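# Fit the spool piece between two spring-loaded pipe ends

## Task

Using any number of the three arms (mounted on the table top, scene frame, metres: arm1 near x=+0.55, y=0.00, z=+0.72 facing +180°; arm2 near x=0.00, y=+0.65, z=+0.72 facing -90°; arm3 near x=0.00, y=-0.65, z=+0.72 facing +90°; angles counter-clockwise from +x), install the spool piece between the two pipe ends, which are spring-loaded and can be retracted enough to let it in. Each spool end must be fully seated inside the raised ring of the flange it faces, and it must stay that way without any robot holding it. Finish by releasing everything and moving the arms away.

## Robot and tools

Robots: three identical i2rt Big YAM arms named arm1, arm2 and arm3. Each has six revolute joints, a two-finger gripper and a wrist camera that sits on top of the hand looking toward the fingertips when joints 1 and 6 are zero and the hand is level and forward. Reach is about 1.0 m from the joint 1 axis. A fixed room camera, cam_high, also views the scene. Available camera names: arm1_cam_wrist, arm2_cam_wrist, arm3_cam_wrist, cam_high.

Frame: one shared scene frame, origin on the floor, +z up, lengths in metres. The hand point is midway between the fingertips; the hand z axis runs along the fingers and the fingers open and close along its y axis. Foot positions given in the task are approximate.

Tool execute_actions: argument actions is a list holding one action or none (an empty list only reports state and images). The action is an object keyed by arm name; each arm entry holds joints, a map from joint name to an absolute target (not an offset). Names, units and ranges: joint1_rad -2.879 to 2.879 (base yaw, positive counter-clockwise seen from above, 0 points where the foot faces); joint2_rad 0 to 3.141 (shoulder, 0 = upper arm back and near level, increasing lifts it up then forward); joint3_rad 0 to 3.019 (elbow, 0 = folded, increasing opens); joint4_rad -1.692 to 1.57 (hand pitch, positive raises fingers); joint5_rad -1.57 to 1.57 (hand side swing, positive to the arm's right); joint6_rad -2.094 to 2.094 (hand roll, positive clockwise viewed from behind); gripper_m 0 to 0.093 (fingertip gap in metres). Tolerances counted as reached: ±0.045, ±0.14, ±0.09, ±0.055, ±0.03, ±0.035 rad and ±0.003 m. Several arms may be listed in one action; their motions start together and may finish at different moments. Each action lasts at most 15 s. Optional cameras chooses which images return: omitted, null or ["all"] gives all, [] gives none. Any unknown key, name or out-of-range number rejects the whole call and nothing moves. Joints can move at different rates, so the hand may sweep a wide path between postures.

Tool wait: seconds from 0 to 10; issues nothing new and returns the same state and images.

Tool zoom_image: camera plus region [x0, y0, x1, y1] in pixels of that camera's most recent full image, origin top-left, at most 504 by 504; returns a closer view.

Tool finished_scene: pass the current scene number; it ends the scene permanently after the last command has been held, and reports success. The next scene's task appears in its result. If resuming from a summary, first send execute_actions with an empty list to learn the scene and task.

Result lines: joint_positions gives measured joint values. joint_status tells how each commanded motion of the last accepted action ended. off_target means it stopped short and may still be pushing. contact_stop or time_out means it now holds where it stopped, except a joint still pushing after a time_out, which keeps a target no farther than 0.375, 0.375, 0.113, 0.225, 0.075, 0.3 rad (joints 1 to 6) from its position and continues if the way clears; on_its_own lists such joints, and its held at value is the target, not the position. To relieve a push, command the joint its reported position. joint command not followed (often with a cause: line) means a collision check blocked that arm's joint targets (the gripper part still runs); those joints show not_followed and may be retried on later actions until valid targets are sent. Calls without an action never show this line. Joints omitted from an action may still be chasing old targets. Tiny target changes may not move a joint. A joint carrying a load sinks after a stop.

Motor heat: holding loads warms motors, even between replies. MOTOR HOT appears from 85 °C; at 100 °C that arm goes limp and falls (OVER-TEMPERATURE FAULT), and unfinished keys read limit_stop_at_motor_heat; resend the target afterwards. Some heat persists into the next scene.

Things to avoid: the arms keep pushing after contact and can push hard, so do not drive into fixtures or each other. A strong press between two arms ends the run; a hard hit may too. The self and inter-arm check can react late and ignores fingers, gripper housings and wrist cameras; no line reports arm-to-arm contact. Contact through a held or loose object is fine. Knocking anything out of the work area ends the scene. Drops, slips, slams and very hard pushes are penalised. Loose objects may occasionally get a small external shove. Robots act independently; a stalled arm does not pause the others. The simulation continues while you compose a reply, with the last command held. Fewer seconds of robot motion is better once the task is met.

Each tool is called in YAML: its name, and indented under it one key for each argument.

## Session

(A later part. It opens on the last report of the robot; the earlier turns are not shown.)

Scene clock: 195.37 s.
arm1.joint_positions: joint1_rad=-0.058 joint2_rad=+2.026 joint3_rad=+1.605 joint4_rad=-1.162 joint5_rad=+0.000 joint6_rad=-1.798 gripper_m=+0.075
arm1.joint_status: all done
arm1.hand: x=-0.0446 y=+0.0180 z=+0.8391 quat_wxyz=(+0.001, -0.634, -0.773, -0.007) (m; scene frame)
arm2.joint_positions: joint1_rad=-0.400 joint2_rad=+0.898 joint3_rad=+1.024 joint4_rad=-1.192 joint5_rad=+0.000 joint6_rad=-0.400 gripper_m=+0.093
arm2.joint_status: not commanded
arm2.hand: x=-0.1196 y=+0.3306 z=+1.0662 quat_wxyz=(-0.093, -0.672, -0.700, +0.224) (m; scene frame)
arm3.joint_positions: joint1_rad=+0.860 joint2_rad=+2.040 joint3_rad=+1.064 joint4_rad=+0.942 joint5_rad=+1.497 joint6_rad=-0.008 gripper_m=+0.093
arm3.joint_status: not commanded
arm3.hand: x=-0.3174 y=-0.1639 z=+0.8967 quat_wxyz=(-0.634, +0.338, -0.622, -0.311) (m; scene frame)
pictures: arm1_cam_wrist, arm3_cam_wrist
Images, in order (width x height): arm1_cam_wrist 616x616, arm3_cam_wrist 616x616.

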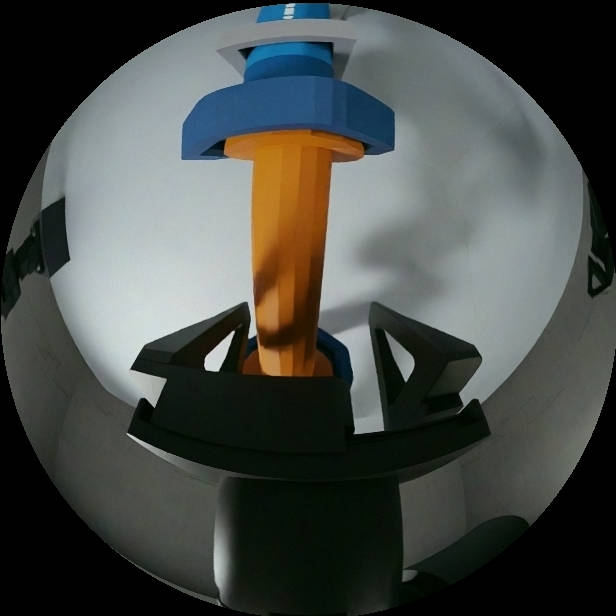

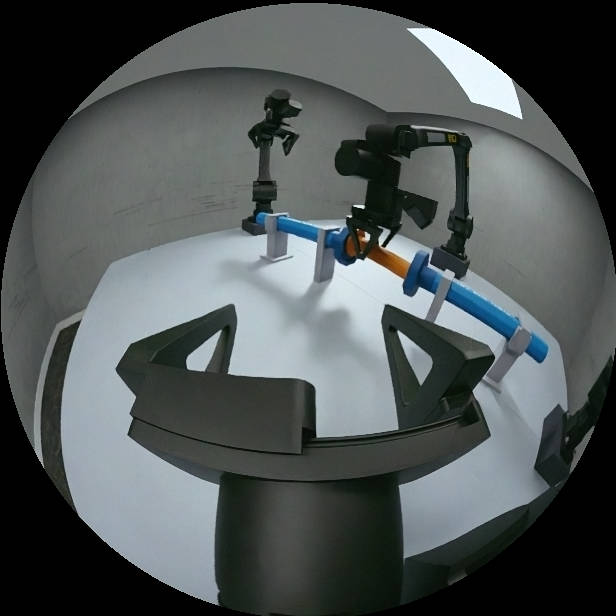

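Shift hand +x by ~.012, close, push down.

execute_actions:
  actions:
    - {"arm1":{"joints":{"joint4_rad":-1.225}}}
  cameras: []

execute_actions:
  actions:
    - {"arm1":{"joints":{"gripper_m":0.02}}}
  cameras: []

execute_actions:
  actions:
    - {"arm1":{"joints":{"joint2_rad":2.08,"joint4_rad":-1.2}}}
  cameras: ["arm1_cam_wrist","arm3_cam_wrist"]

zoom_image:
  camera: "arm3_cam_wrist"
  region: [290,190,470,330]

Scene clock: 199.17 s.
arm1.joint_positions: joint1_rad=-0.058 joint2_rad=+2.026 joint3_rad=+1.605 joint4_rad=-1.212 joint5_rad=+0.000 joint6_rad=-1.798 gripper_m=+0.075
arm1.joint_status: all done
arm1.hand: x=-0.0322 y=+0.0176 z=+0.8395 quat_wxyz=(-0.019, -0.634, -0.773, -0.022) (m; scene frame)
arm2.joint_positions: joint1_rad=-0.400 joint2_rad=+0.898 joint3_rad=+1.024 joint4_rad=-1.192 joint5_rad=+0.000 joint6_rad=-0.400 gripper_m=+0.093
arm2.joint_status: not commanded
arm2.hand: x=-0.1196 y=+0.3306 z=+1.0662 quat_wxyz=(-0.093, -0.672, -0.700, +0.224) (m; scene frame)
arm3.joint_positions: joint1_rad=+0.860 joint2_rad=+2.040 joint3_rad=+1.064 joint4_rad=+0.942 joint5_rad=+1.497 joint6_rad=-0.008 gripper_m=+0.093
arm3.joint_status: not commanded
arm3.hand: x=-0.3174 y=-0.1639 z=+0.8967 quat_wxyz=(-0.634, +0.338, -0.622, -0.311) (m; scene frame)
pictures: none
No camera images: the call's "cameras" was empty. Leave "cameras" out to get every camera's image.

Scene clock: 199.77 s.
arm1.joint_positions: joint1_rad=-0.058 joint2_rad=+2.026 joint3_rad=+1.605 joint4_rad=-1.215 joint5_rad=+0.001 joint6_rad=-1.794 gripper_m=+0.036
arm1.joint_status: gripper_m off_target (ended at +0.036, target +0.020)
arm1.hand: x=-0.0315 y=+0.0177 z=+0.8395 quat_wxyz=(-0.020, -0.636, -0.771, -0.024) (m; scene frame)
arm2.joint_positions: joint1_rad=-0.400 joint2_rad=+0.898 joint3_rad=+1.024 joint4_rad=-1.192 joint5_rad=+0.000 joint6_rad=-0.400 gripper_m=+0.093
arm2.joint_status: not commanded
arm2.hand: x=-0.1196 y=+0.3306 z=+1.0662 quat_wxyz=(-0.093, -0.672, -0.700, +0.224) (m; scene frame)
arm3.joint_positions: joint1_rad=+0.860 joint2_rad=+2.040 joint3_rad=+1.064 joint4_rad=+0.942 joint5_rad=+1.497 joint6_rad=-0.008 gripper_m=+0.093
arm3.joint_status: not commanded
arm3.hand: x=-0.3174 y=-0.1639 z=+0.8967 quat_wxyz=(-0.634, +0.338, -0.622, -0.311) (m; scene frame)
pictures: none
No camera images: the call's "cameras" was empty. Leave "cameras" out to get every camera's image.

Scene clock: 200.30 s.
arm1.joint_positions: joint1_rad=-0.058 joint2_rad=+2.028 joint3_rad=+1.605 joint4_rad=-1.215 joint5_rad=+0.001 joint6_rad=-1.793 gripper_m=+0.036
arm1.joint_status: all done
arm1.hand: x=-0.0313 y=+0.0178 z=+0.8382 quat_wxyz=(-0.021, -0.636, -0.771, -0.024) (m; scene frame)
arm2.joint_positions: joint1_rad=-0.400 joint2_rad=+0.898 joint3_rad=+1.024 joint4_rad=-1.192 joint5_rad=+0.000 joint6_rad=-0.400 gripper_m=+0.093
arm2.joint_status: not commanded
arm2.hand: x=-0.1196 y=+0.3306 z=+1.0662 quat_wxyz=(-0.093, -0.672, -0.700, +0.224) (m; scene frame)
arm3.joint_positions: joint1_rad=+0.860 joint2_rad=+2.040 joint3_rad=+1.064 joint4_rad=+0.942 joint5_rad=+1.497 joint6_rad=-0.008 gripper_m=+0.093
arm3.joint_status: not commanded
arm3.hand: x=-0.3174 y=-0.1639 z=+0.8967 quat_wxyz=(-0.634, +0.338, -0.622, -0.311) (m; scene frame)
pictures: arm1_cam_wrist, arm3_cam_wrist
Images, in order (width x height): arm1_cam_wrist 616x616, arm3_cam_wrist 616x616.

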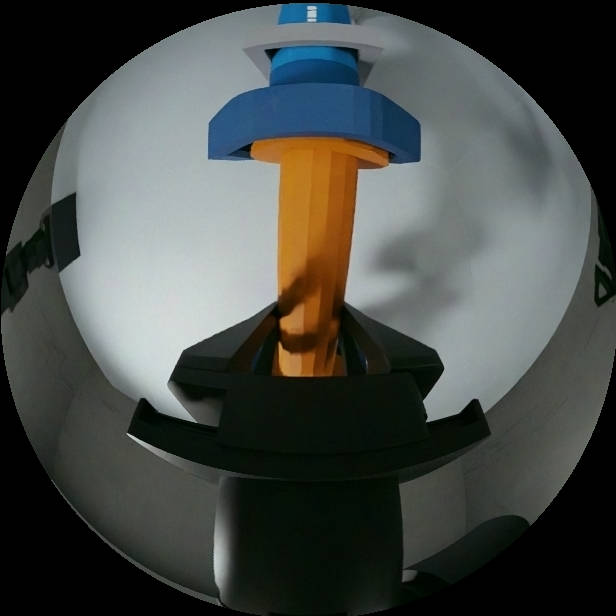

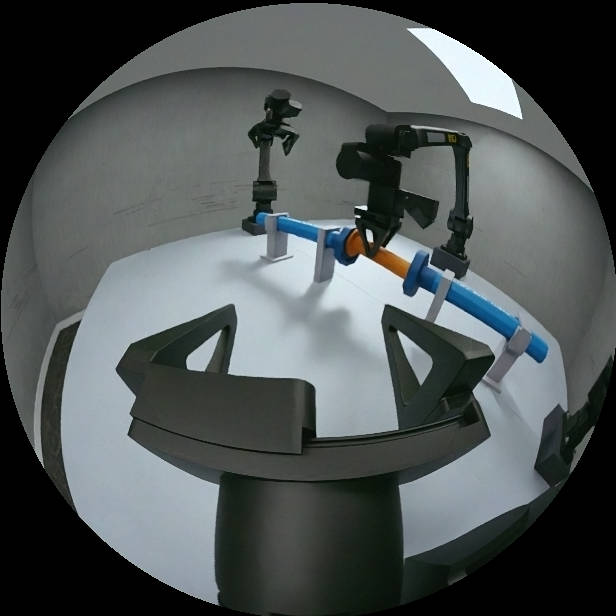

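Region (290, 190, 470, 330) of arm3_cam_wrist's 616x616 image, scaled by 2.800, with more detail than that image has.

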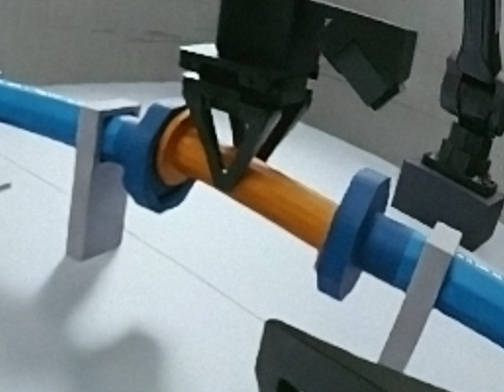

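execute_actions:
  actions:
    - {"arm1":{"joints":{"joint2_rad":2.12,"joint3_rad":1.6,"joint4_rad":-1.17}}}
  cameras: ["arm1_cam_wrist","arm3_cam_wrist"]

zoom_image:
  camera: "arm3_cam_wrist"
  region: [290,190,470,330]

Scene clock: 204.07 s.
arm1.joint_positions: joint1_rad=-0.060 joint2_rad=+2.046 joint3_rad=+1.605 joint4_rad=-1.205 joint5_rad=+0.003 joint6_rad=-1.797 gripper_m=+0.036
arm1.joint_status: all done
arm1.hand: x=-0.0321 y=+0.0197 z=+0.8280 quat_wxyz=(-0.023, -0.635, -0.771, -0.027) (m; scene frame)
arm2.joint_positions: joint1_rad=-0.400 joint2_rad=+0.898 joint3_rad=+1.024 joint4_rad=-1.192 joint5_rad=+0.000 joint6_rad=-0.400 gripper_m=+0.093
arm2.joint_status: not commanded
arm2.hand: x=-0.1196 y=+0.3306 z=+1.0662 quat_wxyz=(-0.093, -0.672, -0.700, +0.224) (m; scene frame)
arm3.joint_positions: joint1_rad=+0.860 joint2_rad=+2.040 joint3_rad=+1.064 joint4_rad=+0.942 joint5_rad=+1.497 joint6_rad=-0.008 gripper_m=+0.093
arm3.joint_status: not commanded
arm3.hand: x=-0.3174 y=-0.1639 z=+0.8967 quat_wxyz=(-0.634, +0.338, -0.622, -0.311) (m; scene frame)
pictures: arm1_cam_wrist, arm3_cam_wrist
Images, in order (width x height): arm1_cam_wrist 616x616, arm3_cam_wrist 616x616.

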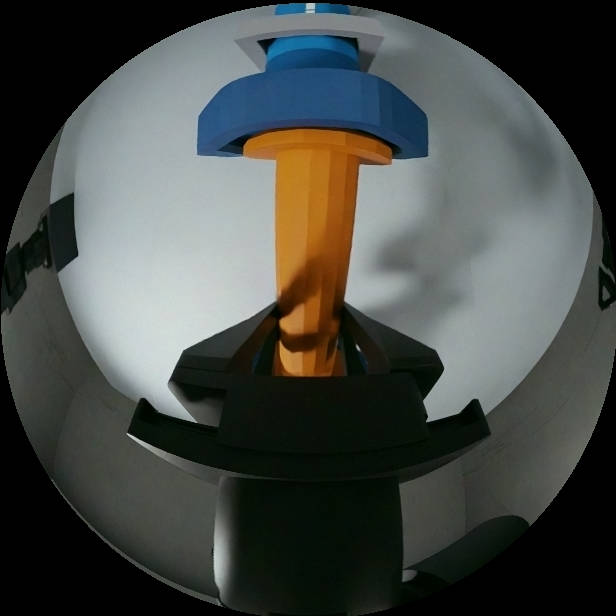

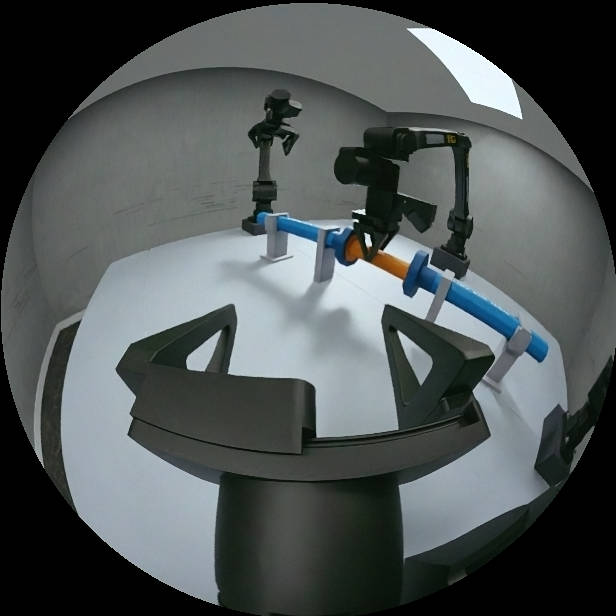

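Region (290, 190, 470, 330) of arm3_cam_wrist's 616x616 image, scaled by 2.800, with more detail than that image has.

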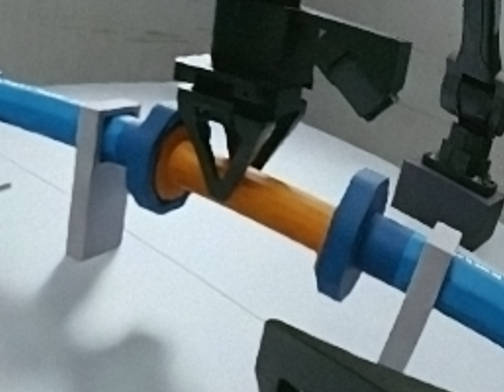

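execute_actions:
  actions:
    - {"arm1":{"joints":{"gripper_m":0.075,"joint2_rad":2.05}}}
  cameras: []

execute_actions:
  actions:
    - {"arm1":{"joints":{"joint2_rad":1.85,"joint1_rad":0.0}}}

zoom_image:
  camera: "arm3_cam_wrist"
  region: [290,190,470,330]

zoom_image:
  camera: "cam_high"
  region: [160,200,340,330]

zoom_image:
  camera: "arm2_cam_wrist"
  region: [200,70,300,180]

Scene clock: 208.93 s.
arm1.joint_positions: joint1_rad=-0.060 joint2_rad=+2.050 joint3_rad=+1.604 joint4_rad=-1.183 joint5_rad=+0.002 joint6_rad=-1.797 gripper_m=+0.075
arm1.joint_status: all done
arm1.hand: x=-0.0367 y=+0.0196 z=+0.8253 quat_wxyz=(-0.017, -0.635, -0.772, -0.022) (m; scene frame)
arm2.joint_positions: joint1_rad=-0.400 joint2_rad=+0.898 joint3_rad=+1.024 joint4_rad=-1.192 joint5_rad=+0.000 joint6_rad=-0.400 gripper_m=+0.093
arm2.joint_status: not commanded
arm2.hand: x=-0.1196 y=+0.3306 z=+1.0662 quat_wxyz=(-0.093, -0.672, -0.700, +0.224) (m; scene frame)
arm3.joint_positions: joint1_rad=+0.860 joint2_rad=+2.040 joint3_rad=+1.064 joint4_rad=+0.942 joint5_rad=+1.497 joint6_rad=-0.008 gripper_m=+0.093
arm3.joint_status: not commanded
arm3.hand: x=-0.3174 y=-0.1639 z=+0.8967 quat_wxyz=(-0.634, +0.338, -0.622, -0.311) (m; scene frame)
pictures: none
No camera images: the call's "cameras" was empty. Leave "cameras" out to get every camera's image.

Scene clock: 210.20 s.
arm1.joint_positions: joint1_rad=+0.007 joint2_rad=+1.837 joint3_rad=+1.595 joint4_rad=-1.183 joint5_rad=+0.002 joint6_rad=-1.797 gripper_m=+0.075
arm1.joint_status: all done
arm1.hand: x=-0.0427 y=-0.0216 z=+0.9427 quat_wxyz=(+0.062, -0.607, -0.791, +0.042) (m; scene frame)
arm2.joint_positions: joint1_rad=-0.400 joint2_rad=+0.898 joint3_rad=+1.024 joint4_rad=-1.192 joint5_rad=+0.000 joint6_rad=-0.400 gripper_m=+0.093
arm2.joint_status: not commanded
arm2.hand: x=-0.1196 y=+0.3306 z=+1.0662 quat_wxyz=(-0.093, -0.672, -0.700, +0.224) (m; scene frame)
arm3.joint_positions: joint1_rad=+0.860 joint2_rad=+2.040 joint3_rad=+1.064 joint4_rad=+0.942 joint5_rad=+1.497 joint6_rad=-0.008 gripper_m=+0.093
arm3.joint_status: not commanded
arm3.hand: x=-0.3174 y=-0.1639 z=+0.8967 quat_wxyz=(-0.634, +0.338, -0.622, -0.311) (m; scene frame)
pictures: arm1_cam_wrist, arm2_cam_wrist, arm3_cam_wrist, cam_high
Images, in order (width x height): arm1_cam_wrist 616x616, arm2_cam_wrist 616x616, arm3_cam_wrist 616x616, cam_high 504x504.

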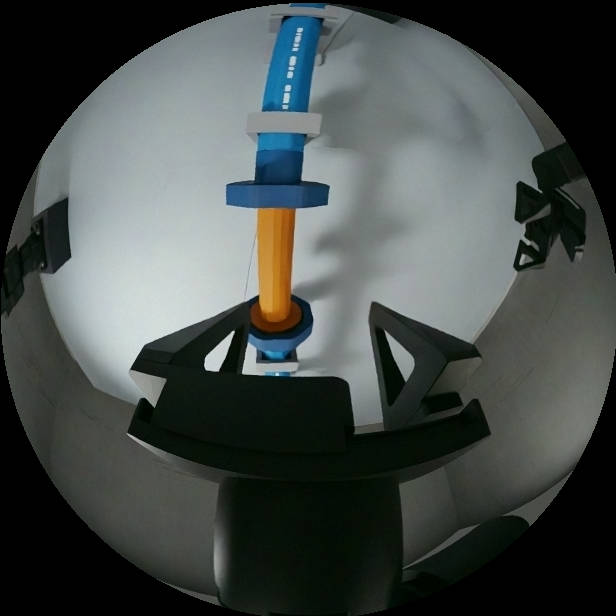

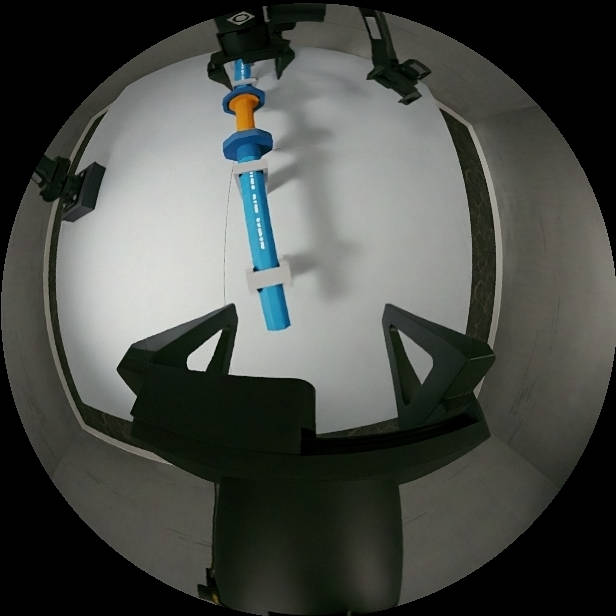

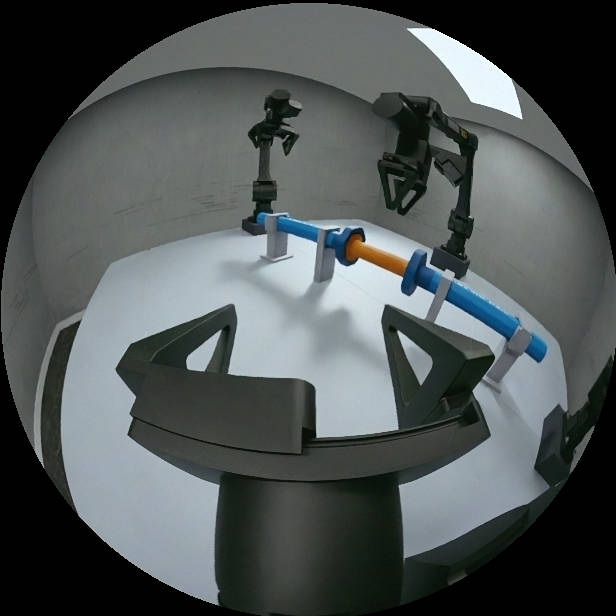

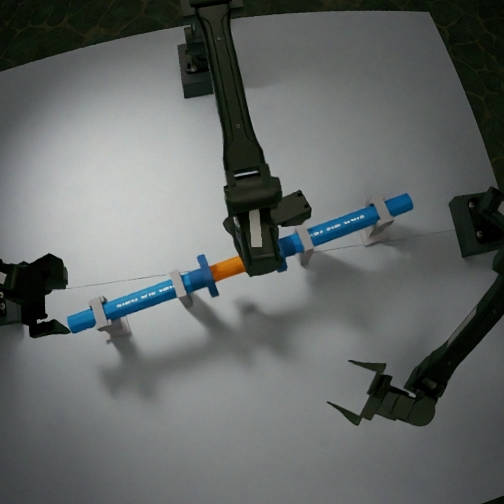

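Region (290, 190, 470, 330) of arm3_cam_wrist's 616x616 image, scaled by 2.800, with more detail than that image has.

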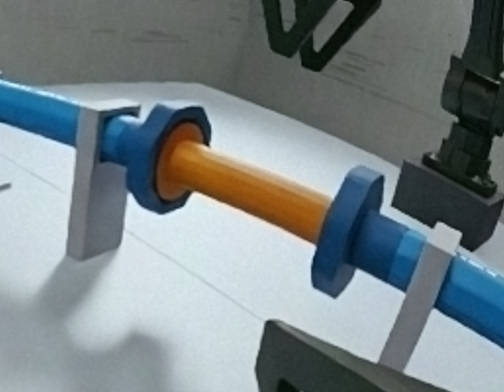

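Region (160, 200, 340, 330) of cam_high's 504x504 image, scaled by 2.800, with more detail than that image has.

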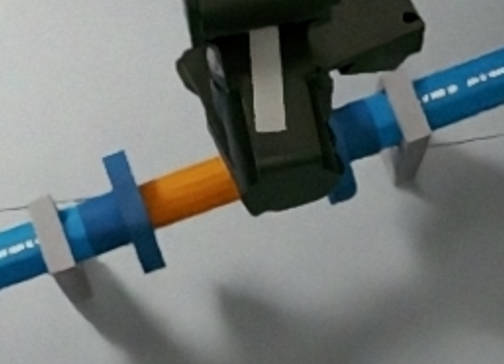

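Region (200, 70, 300, 180) of arm2_cam_wrist's 616x616 image, scaled by 4.582, with more detail than that image has; it fills the left 458 columns of this view, and the rest is white.

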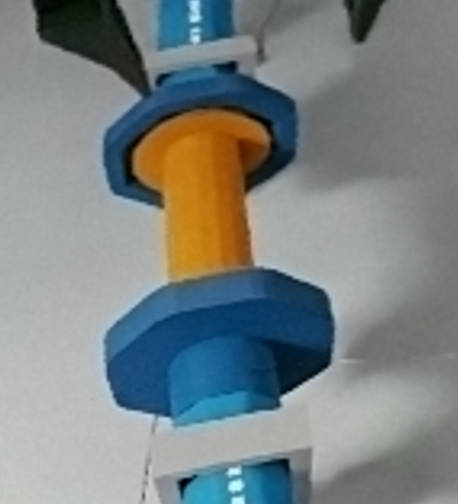

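Both ends look seated, and both flanges moved in. Retreat.

execute_actions:
  actions:
    - {"arm1":{"joints":{"joint2_rad":0.9,"joint3_rad":1.3,"joint6_rad":0}},"arm3":{"joints":{"joint1_rad":0.4,"joint2_rad":0.8,"joint3_rad":1.2,"joint4_rad":-1.2,"joint5_rad":0}}}
  cameras: ["cam_high"]

finished_scene:
  scene: 2

Scene clock: 215.00 s.
arm1.joint_positions: joint1_rad=+0.007 joint2_rad=+0.895 joint3_rad=+1.300 joint4_rad=-1.177 joint5_rad=+0.002 joint6_rad=-0.009 gripper_m=+0.075
arm1.joint_status: all done
arm1.hand: x=+0.1871 y=-0.0173 z=+1.2463 quat_wxyz=(+0.001, -0.920, -0.022, +0.391) (m; scene frame)
arm2.joint_positions: joint1_rad=-0.400 joint2_rad=+0.898 joint3_rad=+1.024 joint4_rad=-1.192 joint5_rad=+0.000 joint6_rad=-0.400 gripper_m=+0.093
arm2.joint_status: not commanded
arm2.hand: x=-0.1196 y=+0.3306 z=+1.0662 quat_wxyz=(-0.093, -0.672, -0.700, +0.224) (m; scene frame)
arm3.joint_positions: joint1_rad=+0.394 joint2_rad=+0.795 joint3_rad=+1.179 joint4_rad=-1.179 joint5_rad=+0.003 joint6_rad=-0.004 gripper_m=+0.093
arm3.joint_status: all done
arm3.hand: x=-0.1319 y=-0.3459 z=+1.1945 quat_wxyz=(-0.209, +0.776, -0.506, -0.315) (m; scene frame)
pictures: cam_high
Images, in order (width x height): cam_high 504x504.

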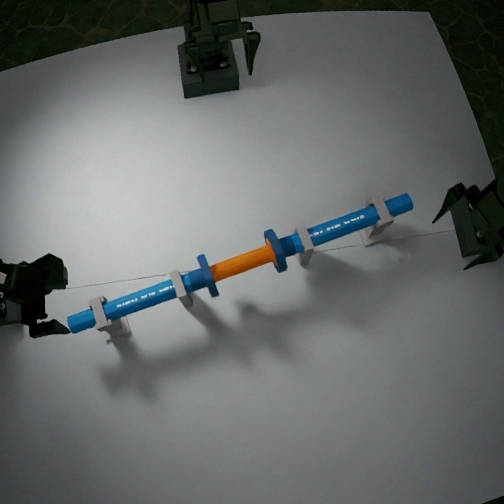

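The scene is finished: the task was done.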